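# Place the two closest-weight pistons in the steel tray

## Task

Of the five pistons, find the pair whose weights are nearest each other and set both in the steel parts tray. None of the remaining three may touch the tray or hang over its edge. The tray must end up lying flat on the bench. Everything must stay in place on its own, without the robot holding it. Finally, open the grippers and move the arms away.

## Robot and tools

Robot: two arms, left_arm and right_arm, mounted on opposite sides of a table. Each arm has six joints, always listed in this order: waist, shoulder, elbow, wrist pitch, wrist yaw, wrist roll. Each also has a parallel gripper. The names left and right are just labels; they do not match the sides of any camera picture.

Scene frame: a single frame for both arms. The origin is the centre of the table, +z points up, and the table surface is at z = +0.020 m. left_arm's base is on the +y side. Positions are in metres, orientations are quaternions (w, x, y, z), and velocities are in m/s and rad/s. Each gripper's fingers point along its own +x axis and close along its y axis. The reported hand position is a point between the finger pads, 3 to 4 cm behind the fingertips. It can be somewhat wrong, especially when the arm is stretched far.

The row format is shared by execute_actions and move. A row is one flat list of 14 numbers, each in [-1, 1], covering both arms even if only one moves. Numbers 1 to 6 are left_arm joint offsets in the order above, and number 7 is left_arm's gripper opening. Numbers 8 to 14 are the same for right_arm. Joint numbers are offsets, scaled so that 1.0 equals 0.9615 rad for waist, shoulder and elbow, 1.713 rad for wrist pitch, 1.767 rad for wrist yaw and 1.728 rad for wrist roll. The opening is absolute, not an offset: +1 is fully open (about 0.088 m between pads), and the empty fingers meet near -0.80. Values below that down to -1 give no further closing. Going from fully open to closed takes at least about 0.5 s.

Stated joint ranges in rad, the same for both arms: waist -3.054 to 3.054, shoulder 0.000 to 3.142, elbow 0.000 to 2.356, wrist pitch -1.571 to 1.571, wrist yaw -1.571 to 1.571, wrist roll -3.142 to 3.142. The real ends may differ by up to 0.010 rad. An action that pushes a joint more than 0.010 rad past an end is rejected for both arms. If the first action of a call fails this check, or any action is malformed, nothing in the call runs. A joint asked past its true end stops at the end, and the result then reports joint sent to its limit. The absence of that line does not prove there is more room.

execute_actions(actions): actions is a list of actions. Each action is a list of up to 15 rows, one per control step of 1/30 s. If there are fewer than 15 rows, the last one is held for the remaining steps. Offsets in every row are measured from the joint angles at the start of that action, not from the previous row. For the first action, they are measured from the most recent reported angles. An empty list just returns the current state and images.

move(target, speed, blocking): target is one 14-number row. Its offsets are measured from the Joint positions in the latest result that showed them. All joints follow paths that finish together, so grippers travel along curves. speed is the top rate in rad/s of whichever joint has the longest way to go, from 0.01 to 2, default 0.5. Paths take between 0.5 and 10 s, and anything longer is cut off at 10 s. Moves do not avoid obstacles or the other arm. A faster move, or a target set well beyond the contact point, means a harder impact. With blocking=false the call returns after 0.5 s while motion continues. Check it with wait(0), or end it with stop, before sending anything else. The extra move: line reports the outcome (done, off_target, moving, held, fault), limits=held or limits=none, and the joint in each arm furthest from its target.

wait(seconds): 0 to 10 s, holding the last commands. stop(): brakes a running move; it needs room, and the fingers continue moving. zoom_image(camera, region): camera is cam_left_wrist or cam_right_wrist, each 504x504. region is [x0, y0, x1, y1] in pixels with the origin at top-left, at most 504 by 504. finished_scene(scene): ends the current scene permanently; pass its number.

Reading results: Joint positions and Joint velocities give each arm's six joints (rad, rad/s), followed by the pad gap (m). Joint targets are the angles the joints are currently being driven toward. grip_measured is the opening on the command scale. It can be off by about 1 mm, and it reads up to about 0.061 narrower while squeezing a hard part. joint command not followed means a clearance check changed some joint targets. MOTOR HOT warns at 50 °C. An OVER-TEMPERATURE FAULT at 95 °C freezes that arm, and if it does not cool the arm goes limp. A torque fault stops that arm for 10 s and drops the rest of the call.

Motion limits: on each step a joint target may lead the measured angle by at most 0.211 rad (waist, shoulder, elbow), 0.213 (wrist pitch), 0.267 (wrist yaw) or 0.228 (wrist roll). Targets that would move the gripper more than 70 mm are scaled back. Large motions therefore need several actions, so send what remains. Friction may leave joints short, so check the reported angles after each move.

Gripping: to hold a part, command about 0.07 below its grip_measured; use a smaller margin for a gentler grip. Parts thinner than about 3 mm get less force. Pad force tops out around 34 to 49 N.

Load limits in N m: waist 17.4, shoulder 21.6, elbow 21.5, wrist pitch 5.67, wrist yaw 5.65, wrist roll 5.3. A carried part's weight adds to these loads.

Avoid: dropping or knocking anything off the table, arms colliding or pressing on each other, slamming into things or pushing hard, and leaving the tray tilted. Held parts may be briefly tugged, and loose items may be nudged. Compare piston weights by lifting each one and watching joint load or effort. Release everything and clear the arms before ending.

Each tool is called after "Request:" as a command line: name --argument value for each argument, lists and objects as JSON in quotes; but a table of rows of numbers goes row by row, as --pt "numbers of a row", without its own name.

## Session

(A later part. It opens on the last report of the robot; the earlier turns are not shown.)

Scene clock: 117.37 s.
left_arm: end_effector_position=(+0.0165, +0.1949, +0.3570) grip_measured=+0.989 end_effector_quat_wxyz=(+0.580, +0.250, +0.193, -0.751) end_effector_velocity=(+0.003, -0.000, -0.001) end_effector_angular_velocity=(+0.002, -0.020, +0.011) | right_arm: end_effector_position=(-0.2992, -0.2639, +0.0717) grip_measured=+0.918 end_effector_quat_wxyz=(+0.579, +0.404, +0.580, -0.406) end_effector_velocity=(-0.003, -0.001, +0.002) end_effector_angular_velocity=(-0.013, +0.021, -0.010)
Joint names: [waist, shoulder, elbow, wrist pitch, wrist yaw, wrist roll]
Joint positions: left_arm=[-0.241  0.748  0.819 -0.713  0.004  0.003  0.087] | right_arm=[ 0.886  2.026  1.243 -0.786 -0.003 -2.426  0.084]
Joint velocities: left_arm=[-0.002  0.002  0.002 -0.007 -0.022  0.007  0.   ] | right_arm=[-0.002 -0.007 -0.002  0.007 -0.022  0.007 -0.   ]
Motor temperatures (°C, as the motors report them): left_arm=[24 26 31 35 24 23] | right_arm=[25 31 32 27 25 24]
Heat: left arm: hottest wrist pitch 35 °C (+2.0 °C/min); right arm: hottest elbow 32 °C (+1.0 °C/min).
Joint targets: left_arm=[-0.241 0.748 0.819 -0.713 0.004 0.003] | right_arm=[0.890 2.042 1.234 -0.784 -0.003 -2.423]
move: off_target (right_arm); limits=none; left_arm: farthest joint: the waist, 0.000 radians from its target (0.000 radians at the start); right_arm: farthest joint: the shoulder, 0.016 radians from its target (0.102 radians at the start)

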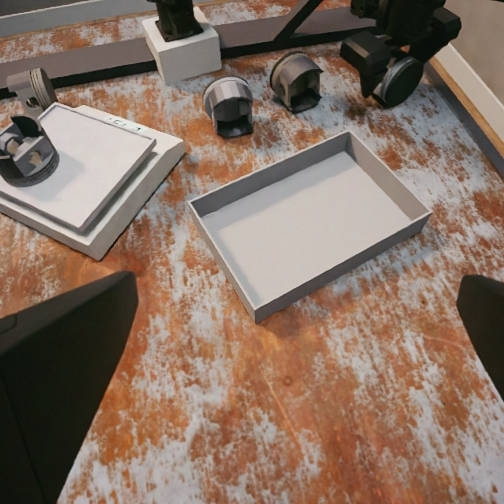

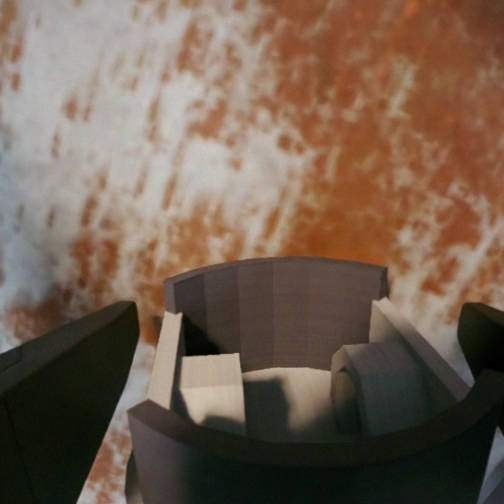

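Close gradually.

Request:
execute_actions --actions '[[[0,0,0,0,0,0,1,0,0.016,-0.009,0,0,0,0.88],[0,0,0,0,0,0,1,0,0.016,-0.009,0,0,0,0.84],[0,0,0,0,0,0,1,0,0.016,-0.009,0,0,0,0.80],[0,0,0,0,0,0,1,0,0.016,-0.009,0,0,0,0.76],[0,0,0,0,0,0,1,0,0.016,-0.009,0,0,0,0.73],[0,0,0,0,0,0,1,0,0.016,-0.009,0,0,0,0.70],[0,0,0,0,0,0,1,0,0.016,-0.009,0,0,0,0.68],[0,0,0,0,0,0,1,0,0.016,-0.009,0,0,0,0.66],[0,0,0,0,0,0,1,0,0.016,-0.009,0,0,0,0.64],[0,0,0,0,0,0,1,0,0.016,-0.009,0,0,0,0.62],[0,0,0,0,0,0,1,0,0.016,-0.009,0,0,0,0.60],[0,0,0,0,0,0,1,0,0.016,-0.009,0,0,0,0.58],[0,0,0,0,0,0,1,0,0.016,-0.009,0,0,0,0.56],[0,0,0,0,0,0,1,0,0.016,-0.009,0,0,0,0.54],[0,0,0,0,0,0,1,0,0.016,-0.009,0,0,0,0.52]],[[0,0,0,0,0,0,1,0,0.016,-0.009,0,0,0,0.50],[0,0,0,0,0,0,1,0,0.016,-0.009,0,0,0,0.485],[0,0,0,0,0,0,1,0,0.016,-0.009,0,0,0,0.47],[0,0,0,0,0,0,1,0,0.016,-0.009,0,0,0,0.455],[0,0,0,0,0,0,1,0,0.016,-0.009,0,0,0,0.44],[0,0,0,0,0,0,1,0,0.016,-0.009,0,0,0,0.425],[0,0,0,0,0,0,1,0,0.016,-0.009,0,0,0,0.41],[0,0,0,0,0,0,1,0,0.016,-0.009,0,0,0,0.395],[0,0,0,0,0,0,1,0,0.016,-0.009,0,0,0,0.38],[0,0,0,0,0,0,1,0,0.016,-0.009,0,0,0,0.365],[0,0,0,0,0,0,1,0,0.016,-0.009,0,0,0,0.35],[0,0,0,0,0,0,1,0,0.016,-0.009,0,0,0,0.335],[0,0,0,0,0,0,1,0,0.016,-0.009,0,0,0,0.32],[0,0,0,0,0,0,1,0,0.016,-0.009,0,0,0,0.31],[0,0,0,0,0,0,1,0,0.016,-0.009,0,0,0,0.30]]]'

Scene clock: 119.23 s.
left_arm: end_effector_position=(+0.0165, +0.1949, +0.3570) grip_measured=+0.989 end_effector_quat_wxyz=(+0.580, +0.250, +0.193, -0.751) end_effector_velocity=(+0.003, +0.003, -0.004) end_effector_angular_velocity=(+0.017, -0.024, +0.011) | right_arm: end_effector_position=(-0.2988, -0.2642, +0.0714) grip_measured=+0.344 end_effector_quat_wxyz=(+0.580, +0.404, +0.580, -0.406) end_effector_velocity=(+0.003, +0.001, +0.000) end_effector_angular_velocity=(+0.003, -0.010, +0.005)
Joint names: [waist, shoulder, elbow, wrist pitch, wrist yaw, wrist roll]
Joint positions: left_arm=[-0.241  0.748  0.819 -0.713  0.004  0.003  0.087] | right_arm=[ 0.886  2.026  1.241 -0.787 -0.003 -2.426  0.056]
Joint velocities: left_arm=[-0.002 -0.002 -0.002 -0.022 -0.022  0.007 -0.001] | right_arm=[-0.002 -0.002 -0.002 -0.007  0.007 -0.007 -0.016]
Motor temperatures (°C, as the motors report them): left_arm=[24 26 31 35 24 23] | right_arm=[25 31 32 27 25 24]
Heat: left arm: hottest wrist pitch 35 °C (+2.0 °C/min); right arm: hottest elbow 32 °C (+1.0 °C/min).
Joint targets: left_arm=[-0.241 0.748 0.819 -0.713 0.004 0.003] | right_arm=[0.886 2.041 1.234 -0.786 -0.003 -2.426]

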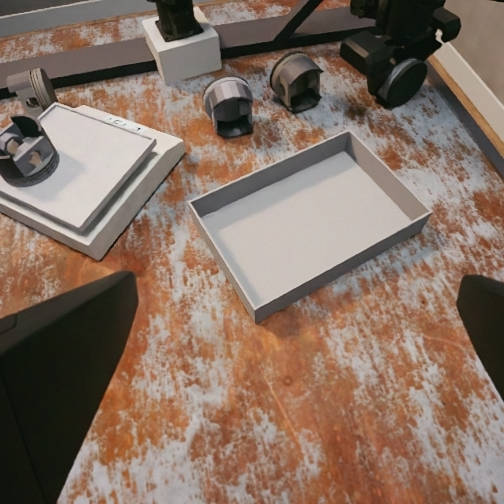

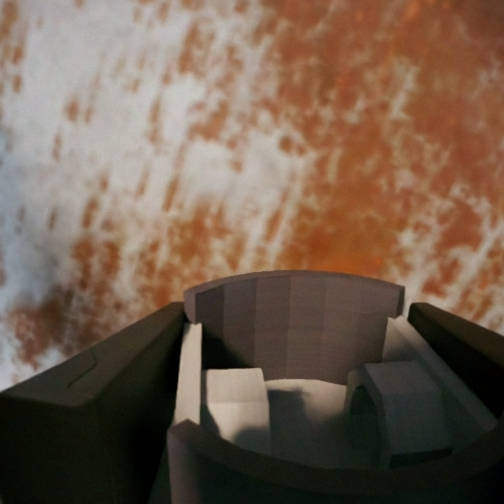

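Request:
execute_actions --actions '[[[0,0,0,0,0,0,1,0,0.014,-0.007,0,0,0,0.29],[0,0,0,0,0,0,1,0,0.014,-0.007,0,0,0,0.28],[0,0,0,0,0,0,1,0,0.014,-0.007,0,0,0,0.27],[0,0,0,0,0,0,1,0,0.014,-0.007,0,0,0,0.26],[0,0,0,0,0,0,1,0,0.014,-0.007,0,0,0,0.25],[0,0,0,0,0,0,1,0,0.014,-0.007,0,0,0,0.24],[0,0,0,0,0,0,1,0,0.014,-0.007,0,0,0,0.23],[0,0,0,0,0,0,1,0,0.014,-0.007,0,0,0,0.22],[0,0,0,0,0,0,1,0,0.014,-0.007,0,0,0,0.21],[0,0,0,0,0,0,1,0,0.014,-0.007,0,0,0,0.20]]]'

Scene clock: 120.20 s.
left_arm: end_effector_position=(+0.0165, +0.1949, +0.3570) grip_measured=+0.989 end_effector_quat_wxyz=(+0.580, +0.250, +0.193, -0.751) end_effector_velocity=(+0.003, +0.001, -0.002) end_effector_angular_velocity=(+0.005, -0.009, +0.020) | right_arm: end_effector_position=(-0.2988, -0.2642, +0.0714) grip_measured=+0.322 end_effector_quat_wxyz=(+0.580, +0.404, +0.580, -0.406) end_effector_velocity=(+0.003, +0.001, +0.000) end_effector_angular_velocity=(+0.003, -0.010, +0.020)
Joint names: [waist, shoulder, elbow, wrist pitch, wrist yaw, wrist roll]
Joint positions: left_arm=[-0.241  0.748  0.819 -0.713  0.004  0.003  0.087] | right_arm=[ 0.886  2.026  1.241 -0.787 -0.003 -2.426  0.055]
Joint velocities: left_arm=[-0.002 -0.002 -0.002 -0.007 -0.022 -0.007  0.   ] | right_arm=[-0.002 -0.002 -0.002 -0.007  0.007 -0.022 -0.   ]
Motor temperatures (°C, as the motors report them): left_arm=[24 26 31 35 24 23] | right_arm=[25 31 32 27 25 24]
Heat: left arm: hottest wrist pitch 35 °C (+2.0 °C/min); right arm: hottest elbow 32 °C (+1.0 °C/min).
Joint targets: left_arm=[-0.241 0.748 0.819 -0.713 0.004 0.003] | right_arm=[0.886 2.039 1.235 -0.787 -0.003 -2.426]

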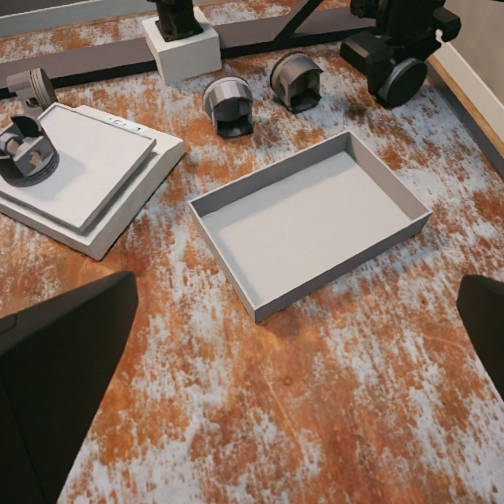

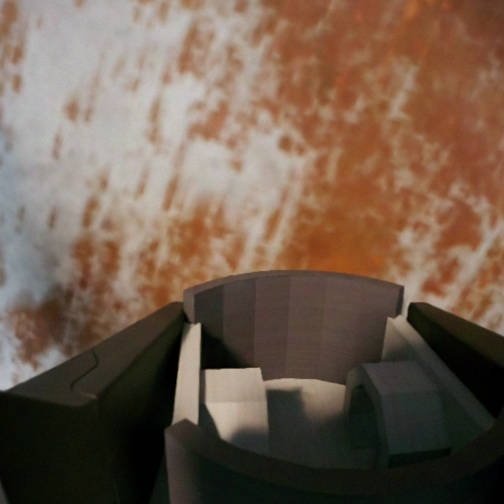

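Request:
move --target '[0,0,0,0,0,0,1, 0,-0.150,0.175,-0.163,0,0,0.2]' --speed 0.2

Scene clock: 122.70 s.
left_arm: end_effector_position=(+0.0165, +0.1949, +0.3570) grip_measured=+0.989 end_effector_quat_wxyz=(+0.580, +0.250, +0.193, -0.751) end_effector_velocity=(+0.001, +0.001, -0.002) end_effector_angular_velocity=(+0.007, -0.000, +0.008) | right_arm: end_effector_position=(-0.2973, -0.2650, +0.1493) grip_measured=+0.322 end_effector_quat_wxyz=(+0.578, +0.404, +0.581, -0.406) end_effector_velocity=(-0.000, -0.002, -0.000) end_effector_angular_velocity=(-0.010, -0.003, +0.010)
Joint names: [waist, shoulder, elbow, wrist pitch, wrist yaw, wrist roll]
Joint positions: left_arm=[-0.241  0.748  0.819 -0.713  0.004  0.003  0.087] | right_arm=[ 0.886  1.9    1.398 -1.064 -0.003 -2.426  0.055]
Joint velocities: left_arm=[-0.002 -0.002 -0.002 -0.007 -0.007 -0.007 -0.   ] | right_arm=[ 0.002  0.002  0.002 -0.007 -0.007 -0.007 -0.   ]
Motor temperatures (°C, as the motors report them): left_arm=[24 26 31 35 24 23] | right_arm=[25 31 32 27 25 24]
Heat: left arm: hottest wrist pitch 35 °C (+2.0 °C/min); right arm: hottest elbow 32 °C (+1.0 °C/min).
Joint targets: left_arm=[-0.241 0.748 0.819 -0.713 0.004 0.003] | right_arm=[0.886 1.882 1.410 -1.066 -0.003 -2.426]
move: off_target (right_arm); limits=none; left_arm: farthest joint: the waist, 0.000 radians from its target (0.000 radians at the start); right_arm: farthest joint: the shoulder, 0.019 radians from its target (0.144 radians at the start)

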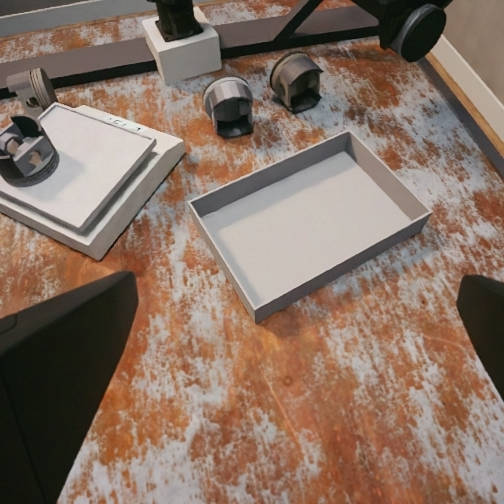

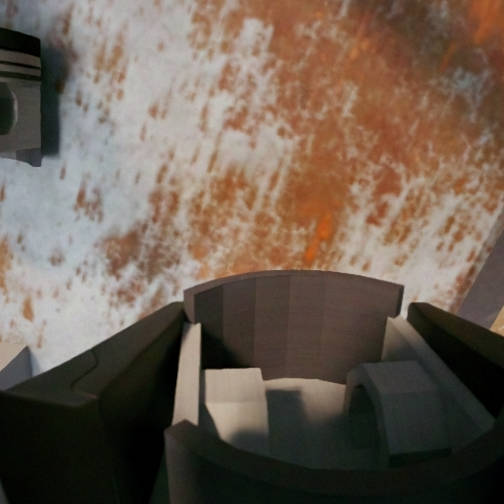

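Request:
move --target '[0,0,0,0,0,0,1, -1.0,-0.287,-0.269,-0.009,0,-0.18,0.2]' --speed 0.5

Scene clock: 125.53 s.
left_arm: end_effector_position=(+0.0165, +0.1949, +0.3570) grip_measured=+0.989 end_effector_quat_wxyz=(+0.580, +0.250, +0.193, -0.751) end_effector_velocity=(-0.002, -0.000, -0.002) end_effector_angular_velocity=(+0.005, +0.009, -0.004) | right_arm: end_effector_position=(-0.0219, -0.1533, +0.1644) grip_measured=+0.322 end_effector_quat_wxyz=(+0.421, +0.567, +0.420, -0.570) end_effector_velocity=(+0.001, -0.002, +0.000) end_effector_angular_velocity=(-0.008, +0.006, -0.015)
Joint names: [waist, shoulder, elbow, wrist pitch, wrist yaw, wrist roll]
Joint positions: left_arm=[-0.241  0.748  0.819 -0.713  0.004  0.003  0.087] | right_arm=[-0.071  1.641  1.145 -1.078 -0.003 -2.734  0.055]
Joint velocities: left_arm=[-0.002  0.002 -0.007  0.007  0.007 -0.007 -0.   ] | right_arm=[-0.007 -0.002 -0.002 -0.007 -0.007  0.007 -0.   ]
Motor temperatures (°C, as the motors report them): left_arm=[24 26 31 35 24 23] | right_arm=[25 32 32 27 25 24]
Heat: left arm: hottest wrist pitch 35 °C (+2.0 °C/min); right arm: hottest shoulder 32 °C (+1.0 °C/min).
Joint targets: left_arm=[-0.241 0.748 0.819 -0.713 0.004 0.003] | right_arm=[-0.075 1.624 1.139 -1.079 -0.003 -2.737]
move: off_target (right_arm); limits=none; left_arm: farthest joint: the waist, 0.000 radians from its target (0.000 radians at the start); right_arm: farthest joint: the shoulder, 0.017 radians from its target (0.276 radians at the start)

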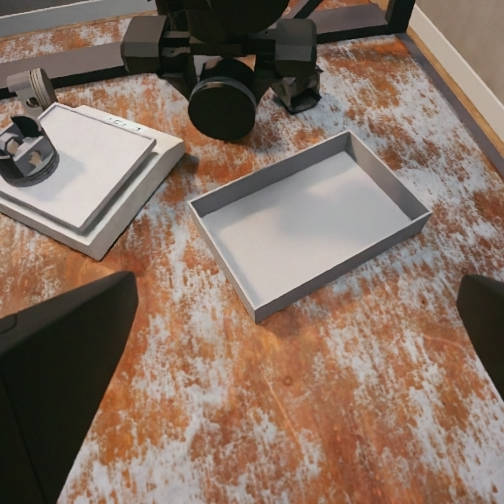

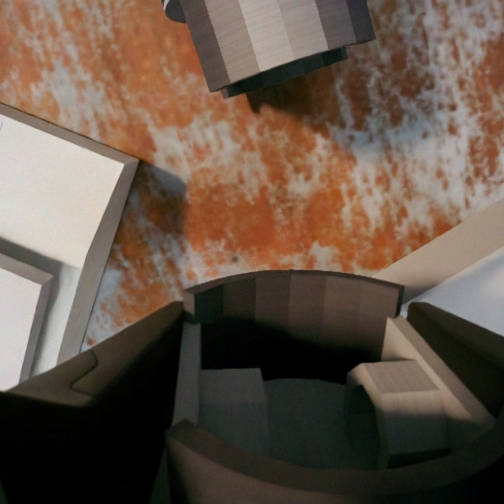

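Request:
move --target '[0,0,0,0,0,0,1, -0.575,-0.017,-0.006,0,0,-0.086,0.2]' --speed 0.4

Scene clock: 127.63 s.
left_arm: end_effector_position=(+0.0165, +0.1949, +0.3570) grip_measured=+0.989 end_effector_quat_wxyz=(+0.580, +0.250, +0.193, -0.751) end_effector_velocity=(+0.002, +0.002, -0.001) end_effector_angular_velocity=(+0.003, +0.001, +0.013) | right_arm: end_effector_position=(+0.1288, -0.1780, +0.1643) grip_measured=+0.322 end_effector_quat_wxyz=(+0.298, +0.640, +0.298, -0.643) end_effector_velocity=(-0.001, -0.004, +0.001) end_effector_angular_velocity=(-0.012, +0.014, -0.000)
Joint names: [waist, shoulder, elbow, wrist pitch, wrist yaw, wrist roll]
Joint positions: left_arm=[-0.241  0.748  0.819 -0.713  0.004  0.003  0.087] | right_arm=[-0.62   1.641  1.145 -1.078 -0.003 -2.879  0.055]
Joint velocities: left_arm=[ 0.002 -0.007 -0.002 -0.007 -0.007 -0.007 -0.   ] | right_arm=[-0.007 -0.002  0.002 -0.022 -0.007 -0.007 -0.   ]
Motor temperatures (°C, as the motors report them): left_arm=[24 26 31 35 24 23] | right_arm=[25 32 32 27 25 24]
Heat: left arm: hottest wrist pitch 35 °C (+2.0 °C/min); right arm: hottest shoulder 32 °C (+0.0 °C/min).
Joint targets: left_arm=[-0.241 0.748 0.819 -0.713 0.004 0.003] | right_arm=[-0.624 1.625 1.139 -1.078 -0.003 -2.882]
move: off_target (right_arm); limits=none; left_arm: farthest joint: the waist, 0.000 radians from its target (0.000 radians at the start); right_arm: farthest joint: the shoulder, 0.016 radians from its target (0.016 radians at the start)

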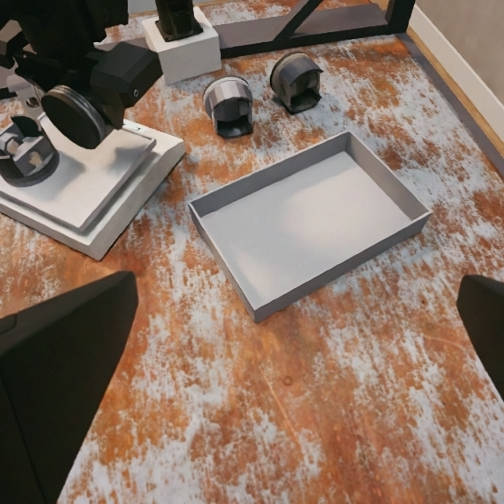

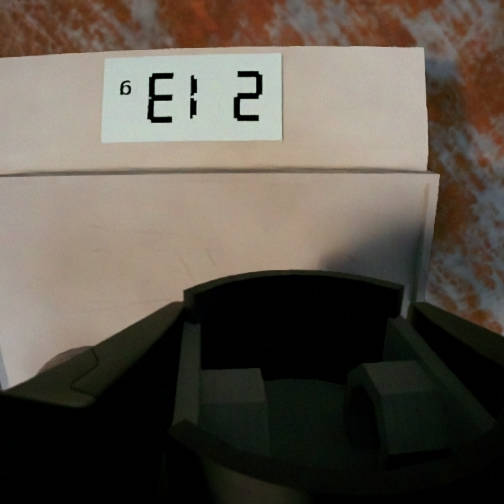

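Request:
move --target '[0,0,0,0,0,0,1, -0.004,0.045,-0.096,0.073,0,0,0.2]' --speed 0.1

Scene clock: 129.70 s.
left_arm: end_effector_position=(+0.0165, +0.1949, +0.3570) grip_measured=+0.989 end_effector_quat_wxyz=(+0.580, +0.250, +0.193, -0.751) end_effector_velocity=(+0.001, +0.001, -0.002) end_effector_angular_velocity=(+0.002, -0.023, -0.010) | right_arm: end_effector_position=(+0.1289, -0.1782, +0.1345) grip_measured=+0.322 end_effector_quat_wxyz=(+0.297, +0.640, +0.298, -0.643) end_effector_velocity=(-0.002, -0.003, -0.001) end_effector_angular_velocity=(-0.008, +0.012, +0.005)
Joint names: [waist, shoulder, elbow, wrist pitch, wrist yaw, wrist roll]
Joint positions: left_arm=[-0.241  0.748  0.819 -0.713  0.004  0.003  0.087] | right_arm=[-0.621  1.675  1.058 -0.955 -0.003 -2.879  0.055]
Joint velocities: left_arm=[-0.002 -0.002 -0.002 -0.007 -0.007  0.022 -0.   ] | right_arm=[-0.002 -0.002 -0.007 -0.007 -0.007 -0.007 -0.   ]
Motor temperatures (°C, as the motors report them): left_arm=[24 26 31 35 24 23] | right_arm=[25 32 32 27 25 24]
Heat: left arm: hottest wrist pitch 35 °C (+2.0 °C/min); right arm: hottest shoulder 32 °C (+1.0 °C/min).
Joint targets: left_arm=[-0.241 0.748 0.819 -0.713 0.004 0.003] | right_arm=[-0.624 1.684 1.052 -0.953 -0.003 -2.879]
move: done; limits=none; left_arm: farthest joint: the waist, 0.000 radians from its target (0.000 radians at the start); right_arm: farthest joint: the shoulder, 0.009 radians from its target (0.043 radians at the start)

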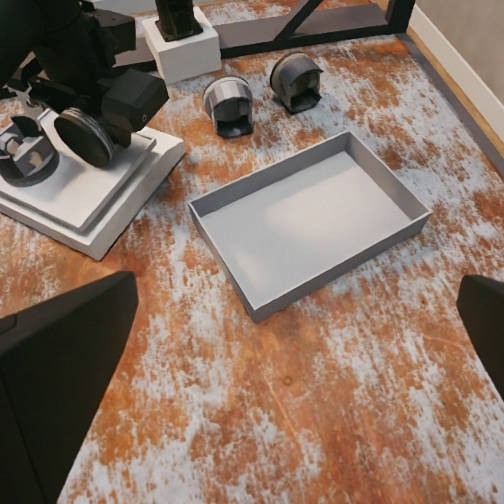

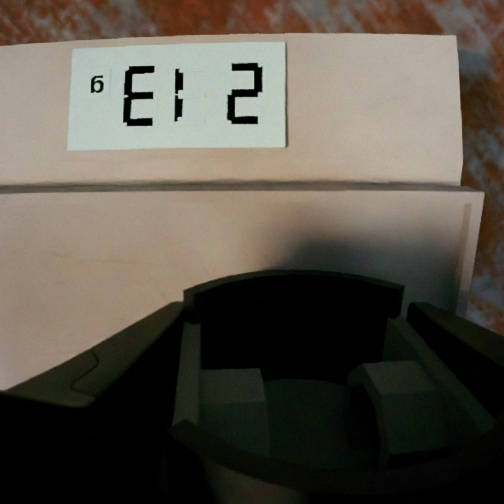

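Request:
move --target '[0,0,0,0,0,0,1, -0.003,0.013,-0.0155,0.0082,0,0,0.2]' --speed 0.03

Scene clock: 130.67 s.
left_arm: end_effector_position=(+0.0165, +0.1949, +0.3570) grip_measured=+0.989 end_effector_quat_wxyz=(+0.580, +0.250, +0.193, -0.751) end_effector_velocity=(+0.001, +0.003, -0.004) end_effector_angular_velocity=(+0.025, +0.007, +0.017) | right_arm: end_effector_position=(+0.1288, -0.1785, +0.1320) grip_measured=+0.322 end_effector_quat_wxyz=(+0.297, +0.640, +0.298, -0.642) end_effector_velocity=(+0.001, -0.003, +0.000) end_effector_angular_velocity=(-0.010, -0.004, +0.005)
Joint names: [waist, shoulder, elbow, wrist pitch, wrist yaw, wrist roll]
Joint positions: left_arm=[-0.241  0.748  0.819 -0.713  0.004  0.003  0.087] | right_arm=[-0.621  1.678  1.05  -0.944 -0.003 -2.879  0.055]
Joint velocities: left_arm=[-0.002 -0.002 -0.002 -0.022 -0.007 -0.022 -0.   ] | right_arm=[-0.002 -0.002 -0.002 -0.007  0.007 -0.007 -0.001]
Motor temperatures (°C, as the motors report them): left_arm=[24 26 32 35 24 23] | right_arm=[25 32 32 27 25 24]
Heat: left arm: hottest wrist pitch 35 °C (+2.0 °C/min); right arm: hottest shoulder 32 °C (+0.0 °C/min).
Joint targets: left_arm=[-0.241 0.748 0.819 -0.713 0.004 0.003] | right_arm=[-0.623 1.688 1.043 -0.941 -0.003 -2.879]
move: done; limits=none; left_arm: farthest joint: the waist, 0.000 radians from its target (0.000 radians at the start); right_arm: farthest joint: the shoulder, 0.010 radians from its target (0.012 radians at the start)

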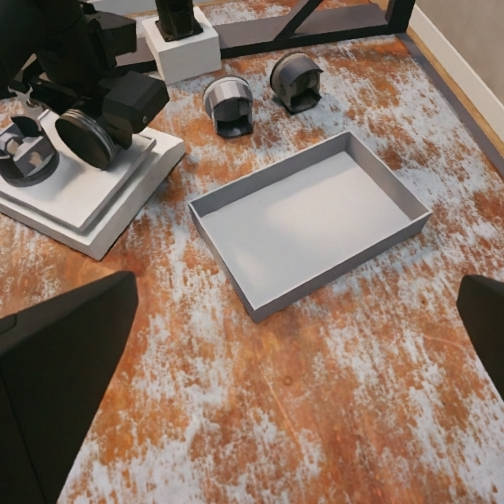

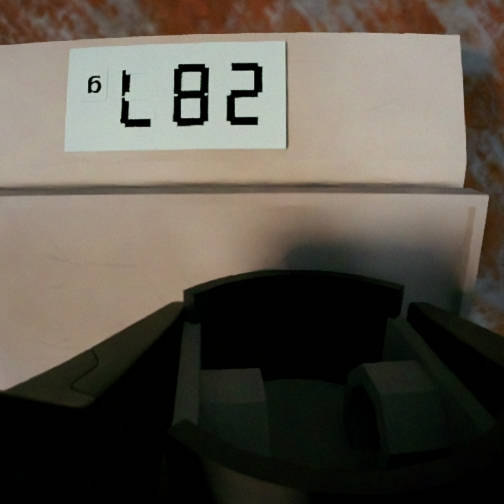

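Contact. Open gradually.

Request:
execute_actions --actions '[[[0,0,0,0,0,0,1,0,0,0,0,0,0,0.23],[0,0,0,0,0,0,1,0,0,0,0,0,0,0.26],[0,0,0,0,0,0,1,0,0,0,0,0,0,0.29],[0,0,0,0,0,0,1,0,0,0,0,0,0,0.32],[0,0,0,0,0,0,1,0,0,0,0,0,0,0.34],[0,0,0,0,0,0,1,0,0,0,0,0,0,0.36],[0,0,0,0,0,0,1,0,0,0,0,0,0,0.38],[0,0,0,0,0,0,1,0,0,0,0,0,0,0.40],[0,0,0,0,0,0,1,0,0,0,0,0,0,0.42],[0,0,0,0,0,0,1,0,0,0,0,0,0,0.44],[0,0,0,0,0,0,1,0,0,0,0,0,0,0.46],[0,0,0,0,0,0,1,0,0,0,0,0,0,0.48],[0,0,0,0,0,0,1,0,0,0,0,0,0,0.50],[0,0,0,0,0,0,1,0,0,0,0,0,0,0.52],[0,0,0,0,0,0,1,0,0,0,0,0,0,0.54]],[[0,0,0,0,0,0,1,0,0,0,0,0,0,0.54]]]'

Request:
wait --seconds 1

Scene clock: 132.27 s.
left_arm: end_effector_position=(+0.0165, +0.1949, +0.3570) grip_measured=+0.989 end_effector_quat_wxyz=(+0.580, +0.250, +0.193, -0.751) end_effector_velocity=(+0.002, +0.003, -0.004) end_effector_angular_velocity=(+0.022, -0.001, +0.023) | right_arm: end_effector_position=(+0.1287, -0.1787, +0.1319) grip_measured=+0.537 end_effector_quat_wxyz=(+0.298, +0.640, +0.298, -0.643) end_effector_velocity=(-0.003, -0.006, -0.001) end_effector_angular_velocity=(-0.021, +0.018, +0.005)
Joint names: [waist, shoulder, elbow, wrist pitch, wrist yaw, wrist roll]
Joint positions: left_arm=[-0.241  0.748  0.819 -0.713  0.004  0.003  0.087] | right_arm=[-0.621  1.678  1.049 -0.945 -0.003 -2.879  0.065]
Joint velocities: left_arm=[-0.007 -0.002 -0.002 -0.022 -0.022 -0.022 -0.   ] | right_arm=[-0.002 -0.002 -0.007 -0.022 -0.007 -0.007 -0.   ]
Motor temperatures (°C, as the motors report them): left_arm=[24 26 32 35 24 23] | right_arm=[25 31 32 27 25 24]
Heat: left arm: hottest wrist pitch 35 °C (+2.0 °C/min); right arm: hottest elbow 32 °C (+0.0 °C/min).
Joint targets: left_arm=[-0.241 0.748 0.819 -0.713 0.004 0.003] | right_arm=[-0.621 1.678 1.049 -0.945 -0.003 -2.879]

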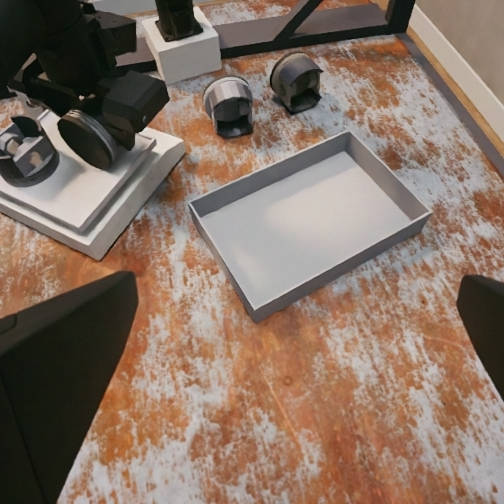

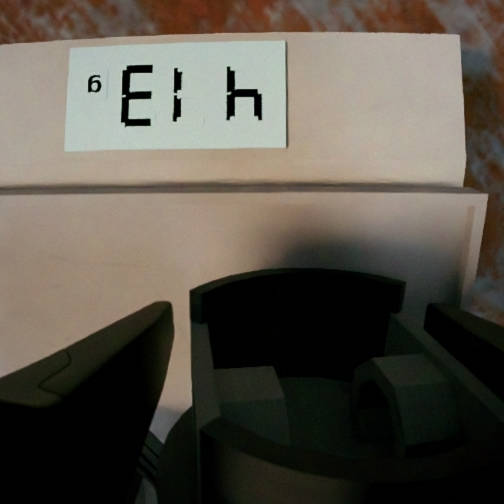

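Scene clock: 133.27 s.
left_arm: end_effector_position=(+0.0165, +0.1949, +0.3570) grip_measured=+0.989 end_effector_quat_wxyz=(+0.580, +0.250, +0.193, -0.751) end_effector_velocity=(-0.002, -0.000, +0.001) end_effector_angular_velocity=(-0.007, +0.000, -0.013) | right_arm: end_effector_position=(+0.1287, -0.1787, +0.1319) grip_measured=+0.538 end_effector_quat_wxyz=(+0.298, +0.640, +0.298, -0.643) end_effector_velocity=(-0.004, -0.002, +0.000) end_effector_angular_velocity=(+0.003, +0.023, +0.005)
Joint names: [waist, shoulder, elbow, wrist pitch, wrist yaw, wrist roll]
Joint positions: left_arm=[-0.241  0.748  0.819 -0.713  0.004  0.003  0.087] | right_arm=[-0.621  1.678  1.049 -0.945 -0.003 -2.879  0.065]
Joint velocities: left_arm=[-0.002 -0.002 -0.002  0.007  0.007  0.007 -0.   ] | right_arm=[-0.002 -0.007 -0.007 -0.007 -0.022 -0.007 -0.   ]
Motor temperatures (°C, as the motors report them): left_arm=[24 26 32 35 24 23] | right_arm=[25 31 32 27 25 24]
Heat: left arm: hottest wrist pitch 35 °C (+2.0 °C/min); right arm: hottest elbow 32 °C (+0.0 °C/min).
Joint targets: left_arm=[-0.241 0.748 0.819 -0.713 0.004 0.003] | right_arm=[-0.621 1.678 1.049 -0.945 -0.003 -2.879]
wait: 1.00 s; at rest by 0.17 s

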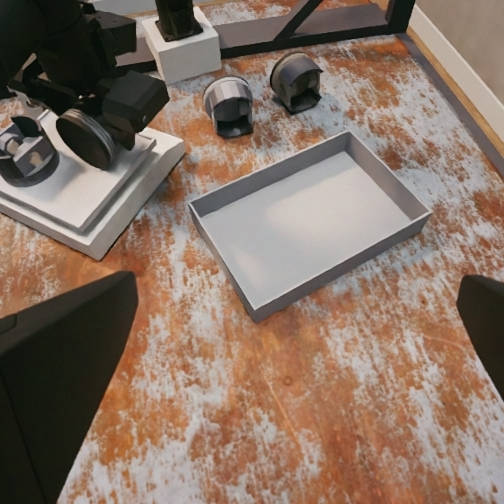

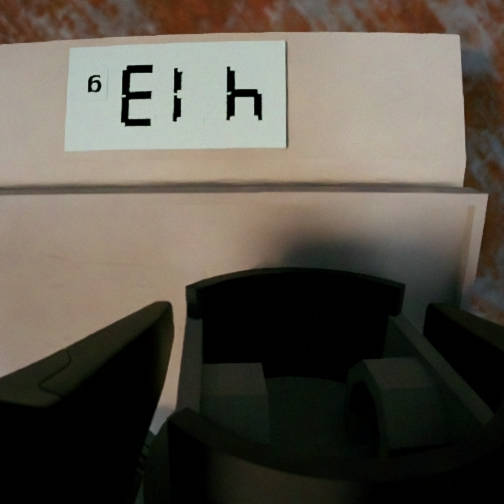

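Request:
execute_actions --actions '[[[0,0,0,0,0,0,1,0,0,0,0,0,0,0.51],[0,0,0,0,0,0,1,0,0,0,0,0,0,0.48],[0,0,0,0,0,0,1,0,0,0,0,0,0,0.46],[0,0,0,0,0,0,1,0,0,0,0,0,0,0.44],[0,0,0,0,0,0,1,0,0,0,0,0,0,0.42],[0,0,0,0,0,0,1,0,0,0,0,0,0,0.40],[0,0,0,0,0,0,1,0,0,0,0,0,0,0.385],[0,0,0,0,0,0,1,0,0,0,0,0,0,0.37],[0,0,0,0,0,0,1,0,0,0,0,0,0,0.355],[0,0,0,0,0,0,1,0,0,0,0,0,0,0.34],[0,0,0,0,0,0,1,0,0,0,0,0,0,0.325],[0,0,0,0,0,0,1,0,0,0,0,0,0,0.31],[0,0,0,0,0,0,1,0,0,0,0,0,0,0.30],[0,0,0,0,0,0,1,0,0,0,0,0,0,0.29],[0,0,0,0,0,0,1,0,0,0,0,0,0,0.28]],[[0,0,0,0,0,0,1,0,0,0,0,0,0,0.27],[0,0,0,0,0,0,1,0,0,0,0,0,0,0.26],[0,0,0,0,0,0,1,0,0,0,0,0,0,0.25],[0,0,0,0,0,0,1,0,0,0,0,0,0,0.24],[0,0,0,0,0,0,1,0,0,0,0,0,0,0.23],[0,0,0,0,0,0,1,0,0,0,0,0,0,0.22],[0,0,0,0,0,0,1,0,0,0,0,0,0,0.21],[0,0,0,0,0,0,1,0,0,0,0,0,0,0.20]]]'

Request:
move --target '[0,0,0,0,0,0,1, 0,-0.055,0.11,-0.079,0,0,0.2]' --speed 0.15

Scene clock: 135.53 s.
left_arm: end_effector_position=(+0.0165, +0.1949, +0.3570) grip_measured=+0.989 end_effector_quat_wxyz=(+0.580, +0.250, +0.193, -0.751) end_effector_velocity=(-0.001, +0.002, -0.001) end_effector_angular_velocity=(+0.008, +0.021, +0.005) | right_arm: end_effector_position=(+0.1286, -0.1788, +0.1319) grip_measured=+0.318 end_effector_quat_wxyz=(+0.298, +0.640, +0.298, -0.643) end_effector_velocity=(-0.000, -0.004, -0.002) end_effector_angular_velocity=(-0.018, +0.001, +0.020)
Joint names: [waist, shoulder, elbow, wrist pitch, wrist yaw, wrist roll]
Joint positions: left_arm=[-0.241  0.748  0.819 -0.713  0.004  0.003  0.087] | right_arm=[-0.621  1.678  1.049 -0.945 -0.003 -2.879  0.055]
Joint velocities: left_arm=[-0.002 -0.007 -0.002 -0.007  0.007 -0.022 -0.   ] | right_arm=[-0.002  0.002 -0.007 -0.007  0.007 -0.022 -0.   ]
Motor temperatures (°C, as the motors report them): left_arm=[24 26 32 35 24 23] | right_arm=[25 31 32 27 25 24]
Heat: left arm: hottest wrist pitch 35 °C (+2.0 °C/min); right arm: hottest elbow 32 °C (+0.0 °C/min).
Joint targets: left_arm=[-0.241 0.748 0.819 -0.713 0.004 0.003] | right_arm=[-0.621 1.678 1.049 -0.945 -0.003 -2.879]

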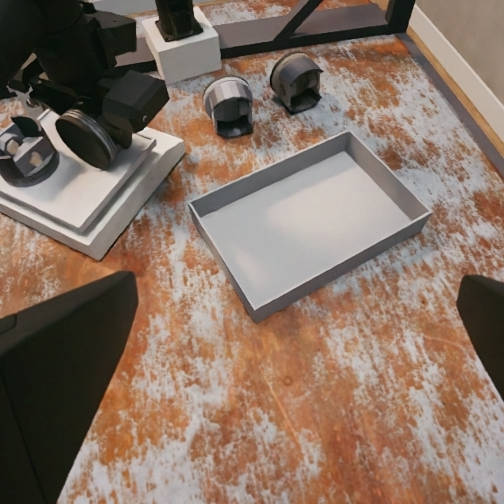

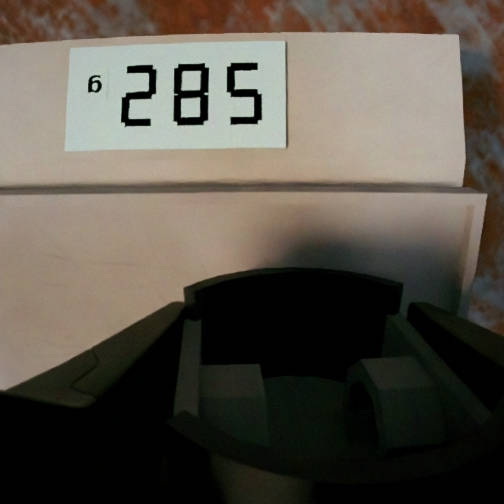

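Scene clock: 136.90 s.
left_arm: end_effector_position=(+0.0165, +0.1949, +0.3570) grip_measured=+0.989 end_effector_quat_wxyz=(+0.580, +0.250, +0.193, -0.751) end_effector_velocity=(-0.001, +0.002, -0.002) end_effector_angular_velocity=(+0.010, +0.008, -0.004) | right_arm: end_effector_position=(+0.1287, -0.1787, +0.1639) grip_measured=+0.318 end_effector_quat_wxyz=(+0.298, +0.639, +0.297, -0.644) end_effector_velocity=(+0.003, -0.002, +0.003) end_effector_angular_velocity=(-0.001, -0.008, +0.015)
Joint names: [waist, shoulder, elbow, wrist pitch, wrist yaw, wrist roll]
Joint positions: left_arm=[-0.241  0.748  0.819 -0.713  0.004  0.003  0.087] | right_arm=[-0.621  1.641  1.143 -1.079 -0.003 -2.879  0.055]
Joint velocities: left_arm=[-0.002 -0.002 -0.002 -0.007  0.007 -0.007 -0.   ] | right_arm=[-0.007 -0.007  0.002 -0.007  0.007 -0.022 -0.   ]
Motor temperatures (°C, as the motors report them): left_arm=[24 26 32 35 24 23] | right_arm=[25 32 32 27 25 24]
Heat: left arm: hottest wrist pitch 35 °C (+2.0 °C/min); right arm: hottest shoulder 32 °C (+0.0 °C/min).
Joint targets: left_arm=[-0.241 0.748 0.819 -0.713 0.004 0.003] | right_arm=[-0.621 1.625 1.155 -1.081 -0.003 -2.879]
move: off_target (right_arm); limits=none; left_arm: farthest joint: the waist, 0.000 radians from its target (0.000 radians at the start); right_arm: farthest joint: the shoulder, 0.015 radians from its target (0.052 radians at the start)

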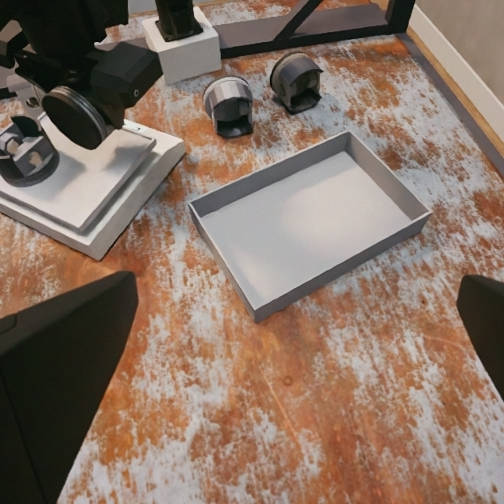

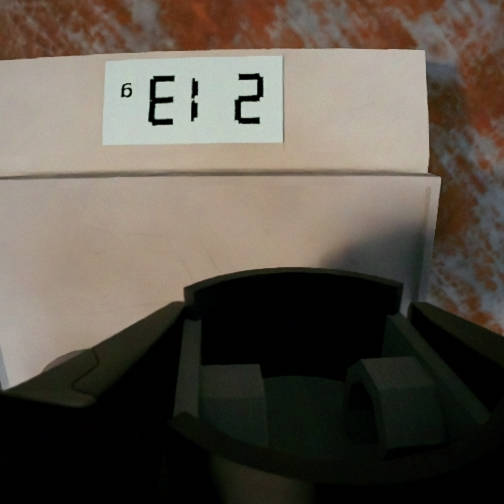

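Request:
move --target '[0,0,0,0,0,0,1, 0.577,0.450,0.478,-0.014,0,-0.130,0.2]' --speed 0.4

Scene clock: 139.50 s.
left_arm: end_effector_position=(+0.0165, +0.1949, +0.3570) grip_measured=+0.989 end_effector_quat_wxyz=(+0.580, +0.250, +0.193, -0.751) end_effector_velocity=(+0.003, +0.003, -0.004) end_effector_angular_velocity=(+0.017, -0.024, +0.011) | right_arm: end_effector_position=(-0.0354, -0.0465, +0.1400) grip_measured=+0.318 end_effector_quat_wxyz=(+0.518, +0.480, +0.518, -0.482) end_effector_velocity=(+0.003, -0.006, -0.003) end_effector_angular_velocity=(-0.031, -0.011, +0.005)
Joint names: [waist, shoulder, elbow, wrist pitch, wrist yaw, wrist roll]
Joint positions: left_arm=[-0.241  0.748  0.819 -0.713  0.004  0.003  0.087] | right_arm=[-0.067  2.061  1.59  -1.101 -0.003 -3.101  0.055]
Joint velocities: left_arm=[-0.002 -0.002 -0.002 -0.022 -0.022  0.007 -0.   ] | right_arm=[-0.002  0.007 -0.002 -0.022  0.007 -0.007 -0.   ]
Motor temperatures (°C, as the motors report them): left_arm=[24 26 32 35 24 23] | right_arm=[25 32 32 27 25 24]
Heat: left arm: hottest wrist pitch 35 °C (+1.0 °C/min); right arm: hottest shoulder 32 °C (+1.0 °C/min).
Joint targets: left_arm=[-0.241 0.748 0.819 -0.713 0.004 0.003] | right_arm=[-0.065 2.073 1.602 -1.103 -0.003 -3.104]
move: off_target (right_arm); limits=none; left_arm: farthest joint: the waist, 0.000 radians from its target (0.000 radians at the start); right_arm: farthest joint: the shoulder, 0.013 radians from its target (0.433 radians at the start)

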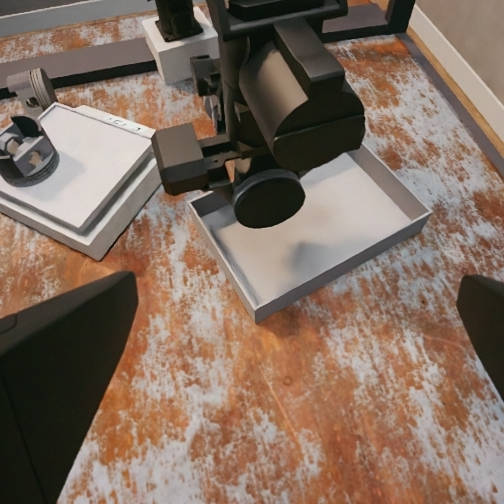

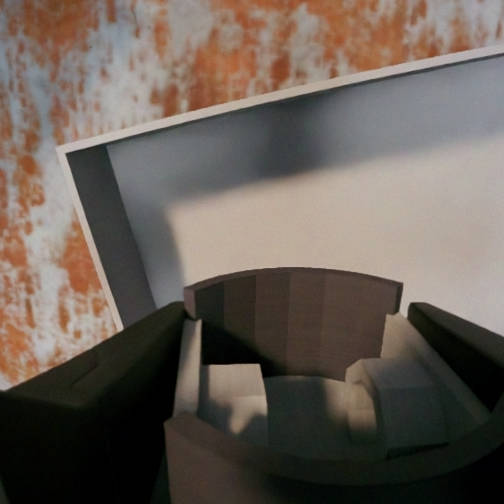

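Request:
move --target '[0,0,0,0,0,0,1, 0.003,0.080,-0.131,0.109,0,0,0.2]' --speed 0.15

Scene clock: 141.83 s.
left_arm: end_effector_position=(+0.0165, +0.1949, +0.3570) grip_measured=+0.989 end_effector_quat_wxyz=(+0.580, +0.250, +0.193, -0.751) end_effector_velocity=(+0.001, +0.002, +0.001) end_effector_angular_velocity=(-0.002, +0.002, +0.008) | right_arm: end_effector_position=(-0.0354, -0.0468, +0.0868) grip_measured=+0.318 end_effector_quat_wxyz=(+0.518, +0.480, +0.518, -0.483) end_effector_velocity=(+0.000, -0.004, -0.003) end_effector_angular_velocity=(-0.018, +0.005, -0.010)
Joint names: [waist, shoulder, elbow, wrist pitch, wrist yaw, wrist roll]
Joint positions: left_arm=[-0.241  0.748  0.819 -0.713  0.004  0.003  0.087] | right_arm=[-0.067  2.127  1.469 -0.916 -0.003 -3.101  0.055]
Joint velocities: left_arm=[-0.002 -0.007  0.002 -0.007 -0.007 -0.007 -0.   ] | right_arm=[-0.002  0.002 -0.007 -0.007 -0.007  0.007 -0.   ]
Motor temperatures (°C, as the motors report them): left_arm=[24 26 32 35 24 23] | right_arm=[25 32 32 27 25 24]
Heat: left arm: hottest wrist pitch 35 °C (+1.0 °C/min); right arm: hottest shoulder 32 °C (+1.0 °C/min).
Joint targets: left_arm=[-0.241 0.748 0.819 -0.713 0.004 0.003] | right_arm=[-0.064 2.138 1.464 -0.914 -0.003 -3.101]
move: off_target (right_arm); limits=none; left_arm: farthest joint: the waist, 0.000 radians from its target (0.000 radians at the start); right_arm: farthest joint: the shoulder, 0.011 radians from its target (0.076 radians at the start)

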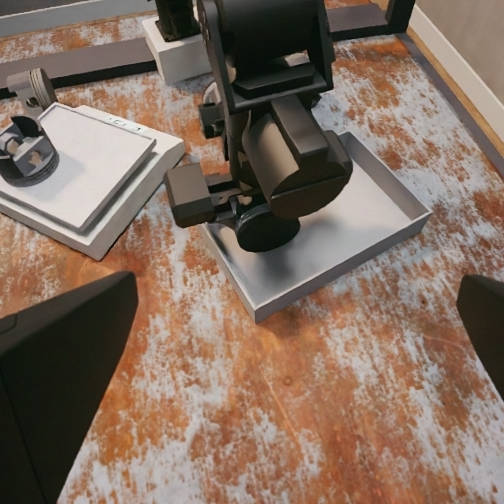

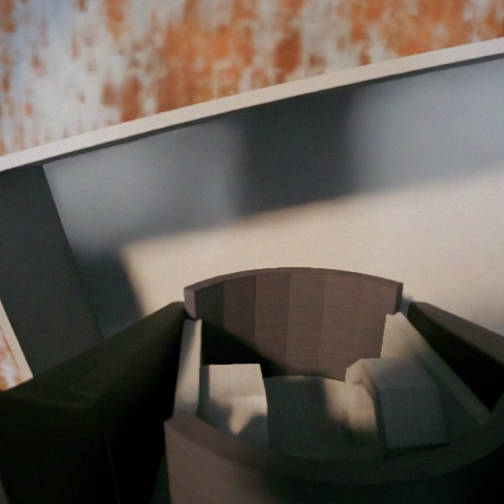

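Request:
move --target '[0,0,0,0,0,0,1, 0.003,0.018,-0.017,0.0114,0,0,0.2]' --speed 0.025

Scene clock: 143.17 s.
left_arm: end_effector_position=(+0.0165, +0.1949, +0.3570) grip_measured=+0.989 end_effector_quat_wxyz=(+0.580, +0.250, +0.193, -0.751) end_effector_velocity=(+0.001, +0.001, -0.002) end_effector_angular_velocity=(+0.007, -0.000, +0.008) | right_arm: end_effector_position=(-0.0353, -0.0473, +0.0820) grip_measured=+0.318 end_effector_quat_wxyz=(+0.518, +0.480, +0.518, -0.483) end_effector_velocity=(+0.000, -0.002, +0.000) end_effector_angular_velocity=(-0.008, +0.006, +0.005)
Joint names: [waist, shoulder, elbow, wrist pitch, wrist yaw, wrist roll]
Joint positions: left_arm=[-0.241  0.748  0.819 -0.713  0.004  0.003  0.087] | right_arm=[-0.067  2.133  1.458 -0.899 -0.003 -3.101  0.055]
Joint velocities: left_arm=[-0.002 -0.002 -0.002 -0.007 -0.007 -0.007  0.   ] | right_arm=[-0.002 -0.002 -0.002 -0.007 -0.007 -0.007 -0.   ]
Motor temperatures (°C, as the motors report them): left_arm=[24 26 32 35 24 23] | right_arm=[25 32 32 27 25 24]
Heat: left arm: hottest wrist pitch 35 °C (+1.0 °C/min); right arm: hottest shoulder 32 °C (+0.0 °C/min).
Joint targets: left_arm=[-0.241 0.748 0.819 -0.713 0.004 0.003] | right_arm=[-0.064 2.144 1.453 -0.897 -0.003 -3.101]
move: off_target (right_arm); limits=none; left_arm: farthest joint: the waist, 0.000 radians from its target (0.000 radians at the start); right_arm: farthest joint: the shoulder, 0.012 radians from its target (0.017 radians at the start)

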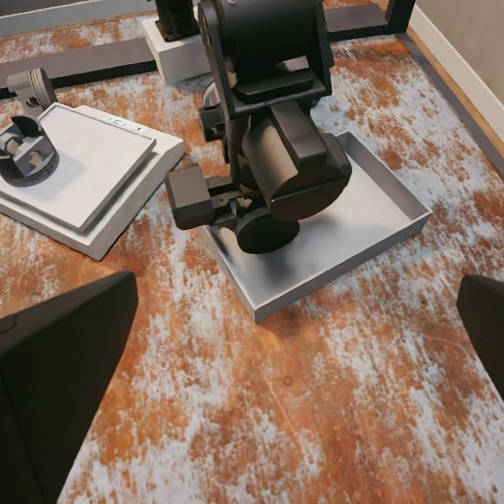

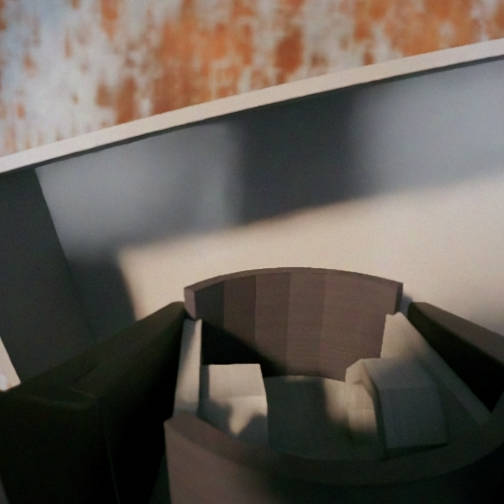

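No contact yet; lower 4 mm more.

Request:
move --target '[0,0,0,0,0,0,1, 0.003,0.0175,-0.0145,0.0094,0,0,0.2]' --speed 0.025

Scene clock: 144.37 s.
left_arm: end_effector_position=(+0.0165, +0.1949, +0.3570) grip_measured=+0.989 end_effector_quat_wxyz=(+0.580, +0.250, +0.193, -0.751) end_effector_velocity=(+0.003, +0.001, -0.004) end_effector_angular_velocity=(+0.010, -0.010, +0.020) | right_arm: end_effector_position=(-0.0353, -0.0474, +0.0784) grip_measured=+0.318 end_effector_quat_wxyz=(+0.518, +0.480, +0.518, -0.482) end_effector_velocity=(-0.000, +0.001, -0.001) end_effector_angular_velocity=(+0.002, +0.008, -0.010)
Joint names: [waist, shoulder, elbow, wrist pitch, wrist yaw, wrist roll]
Joint positions: left_arm=[-0.241  0.748  0.819 -0.713  0.004  0.003  0.087] | right_arm=[-0.067  2.137  1.449 -0.885 -0.003 -3.101  0.055]
Joint velocities: left_arm=[-0.002 -0.002 -0.007 -0.007 -0.022 -0.007 -0.   ] | right_arm=[-0.002  0.002 -0.002  0.007 -0.007  0.007 -0.001]
Motor temperatures (°C, as the motors report them): left_arm=[24 26 32 35 24 23] | right_arm=[25 32 32 27 25 24]
Heat: left arm: hottest wrist pitch 35 °C (+1.0 °C/min); right arm: hottest shoulder 32 °C (+0.0 °C/min).
Joint targets: left_arm=[-0.241 0.748 0.819 -0.713 0.004 0.003] | right_arm=[-0.064 2.149 1.444 -0.883 -0.003 -3.101]
move: off_target (right_arm); limits=none; left_arm: farthest joint: the waist, 0.000 radians from its target (0.000 radians at the start); right_arm: farthest joint: the shoulder, 0.013 radians from its target (0.017 radians at the start)

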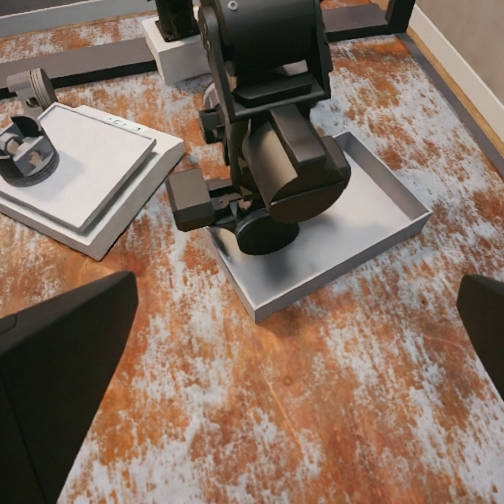

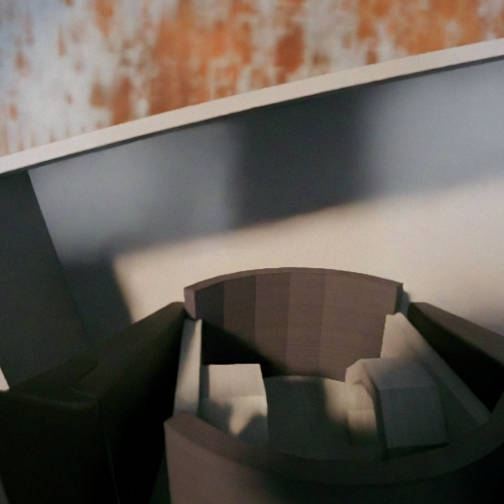

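Request:
move --target '[0,0,0,0,0,0,1, 0.003,0.0165,-0.012,0.0073,0,0,0.2]' --speed 0.025

Scene clock: 145.47 s.
left_arm: end_effector_position=(+0.0165, +0.1949, +0.3570) grip_measured=+0.989 end_effector_quat_wxyz=(+0.580, +0.250, +0.193, -0.751) end_effector_velocity=(+0.001, +0.001, -0.002) end_effector_angular_velocity=(+0.007, -0.000, +0.008) | right_arm: end_effector_position=(-0.0353, -0.0470, +0.0776) grip_measured=+0.318 end_effector_quat_wxyz=(+0.517, +0.481, +0.519, -0.482) end_effector_velocity=(+0.003, -0.007, -0.001) end_effector_angular_velocity=(-0.026, -0.010, +0.005)
Joint names: [waist, shoulder, elbow, wrist pitch, wrist yaw, wrist roll]
Joint positions: left_arm=[-0.241  0.748  0.819 -0.713  0.004  0.003  0.087] | right_arm=[-0.067  2.137  1.446 -0.877 -0.003 -3.101  0.055]
Joint velocities: left_arm=[-0.002 -0.002 -0.002 -0.007 -0.007 -0.007 -0.   ] | right_arm=[-0.002 -0.002 -0.007 -0.022  0.007 -0.007 -0.   ]
Motor temperatures (°C, as the motors report them): left_arm=[24 26 32 35 24 23] | right_arm=[25 32 32 27 25 24]
Heat: left arm: hottest wrist pitch 35 °C (+1.0 °C/min); right arm: hottest shoulder 32 °C (+0.0 °C/min).
Joint targets: left_arm=[-0.241 0.748 0.819 -0.713 0.004 0.003] | right_arm=[-0.064 2.153 1.438 -0.873 -0.003 -3.101]
move: off_target (right_arm); limits=none; left_arm: farthest joint: the waist, 0.000 radians from its target (0.000 radians at the start); right_arm: farthest joint: the shoulder, 0.016 radians from its target (0.016 radians at the start)

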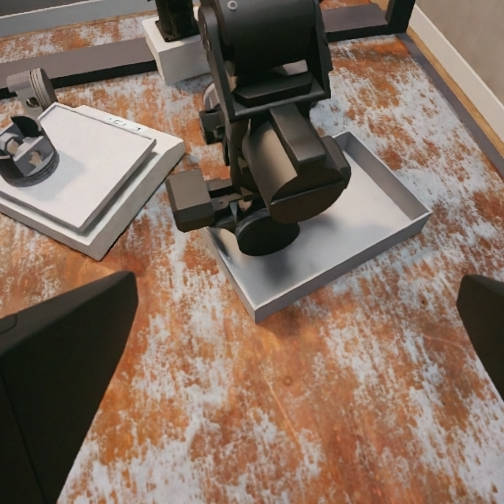

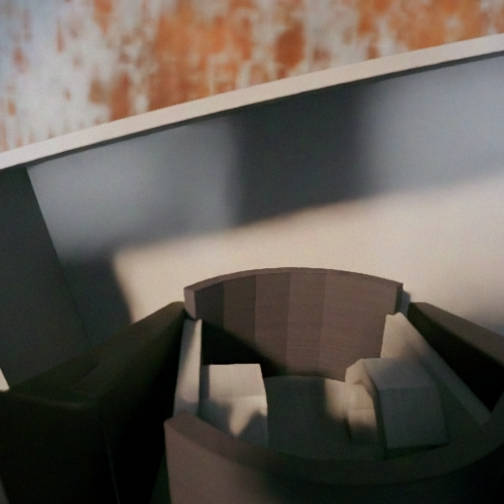

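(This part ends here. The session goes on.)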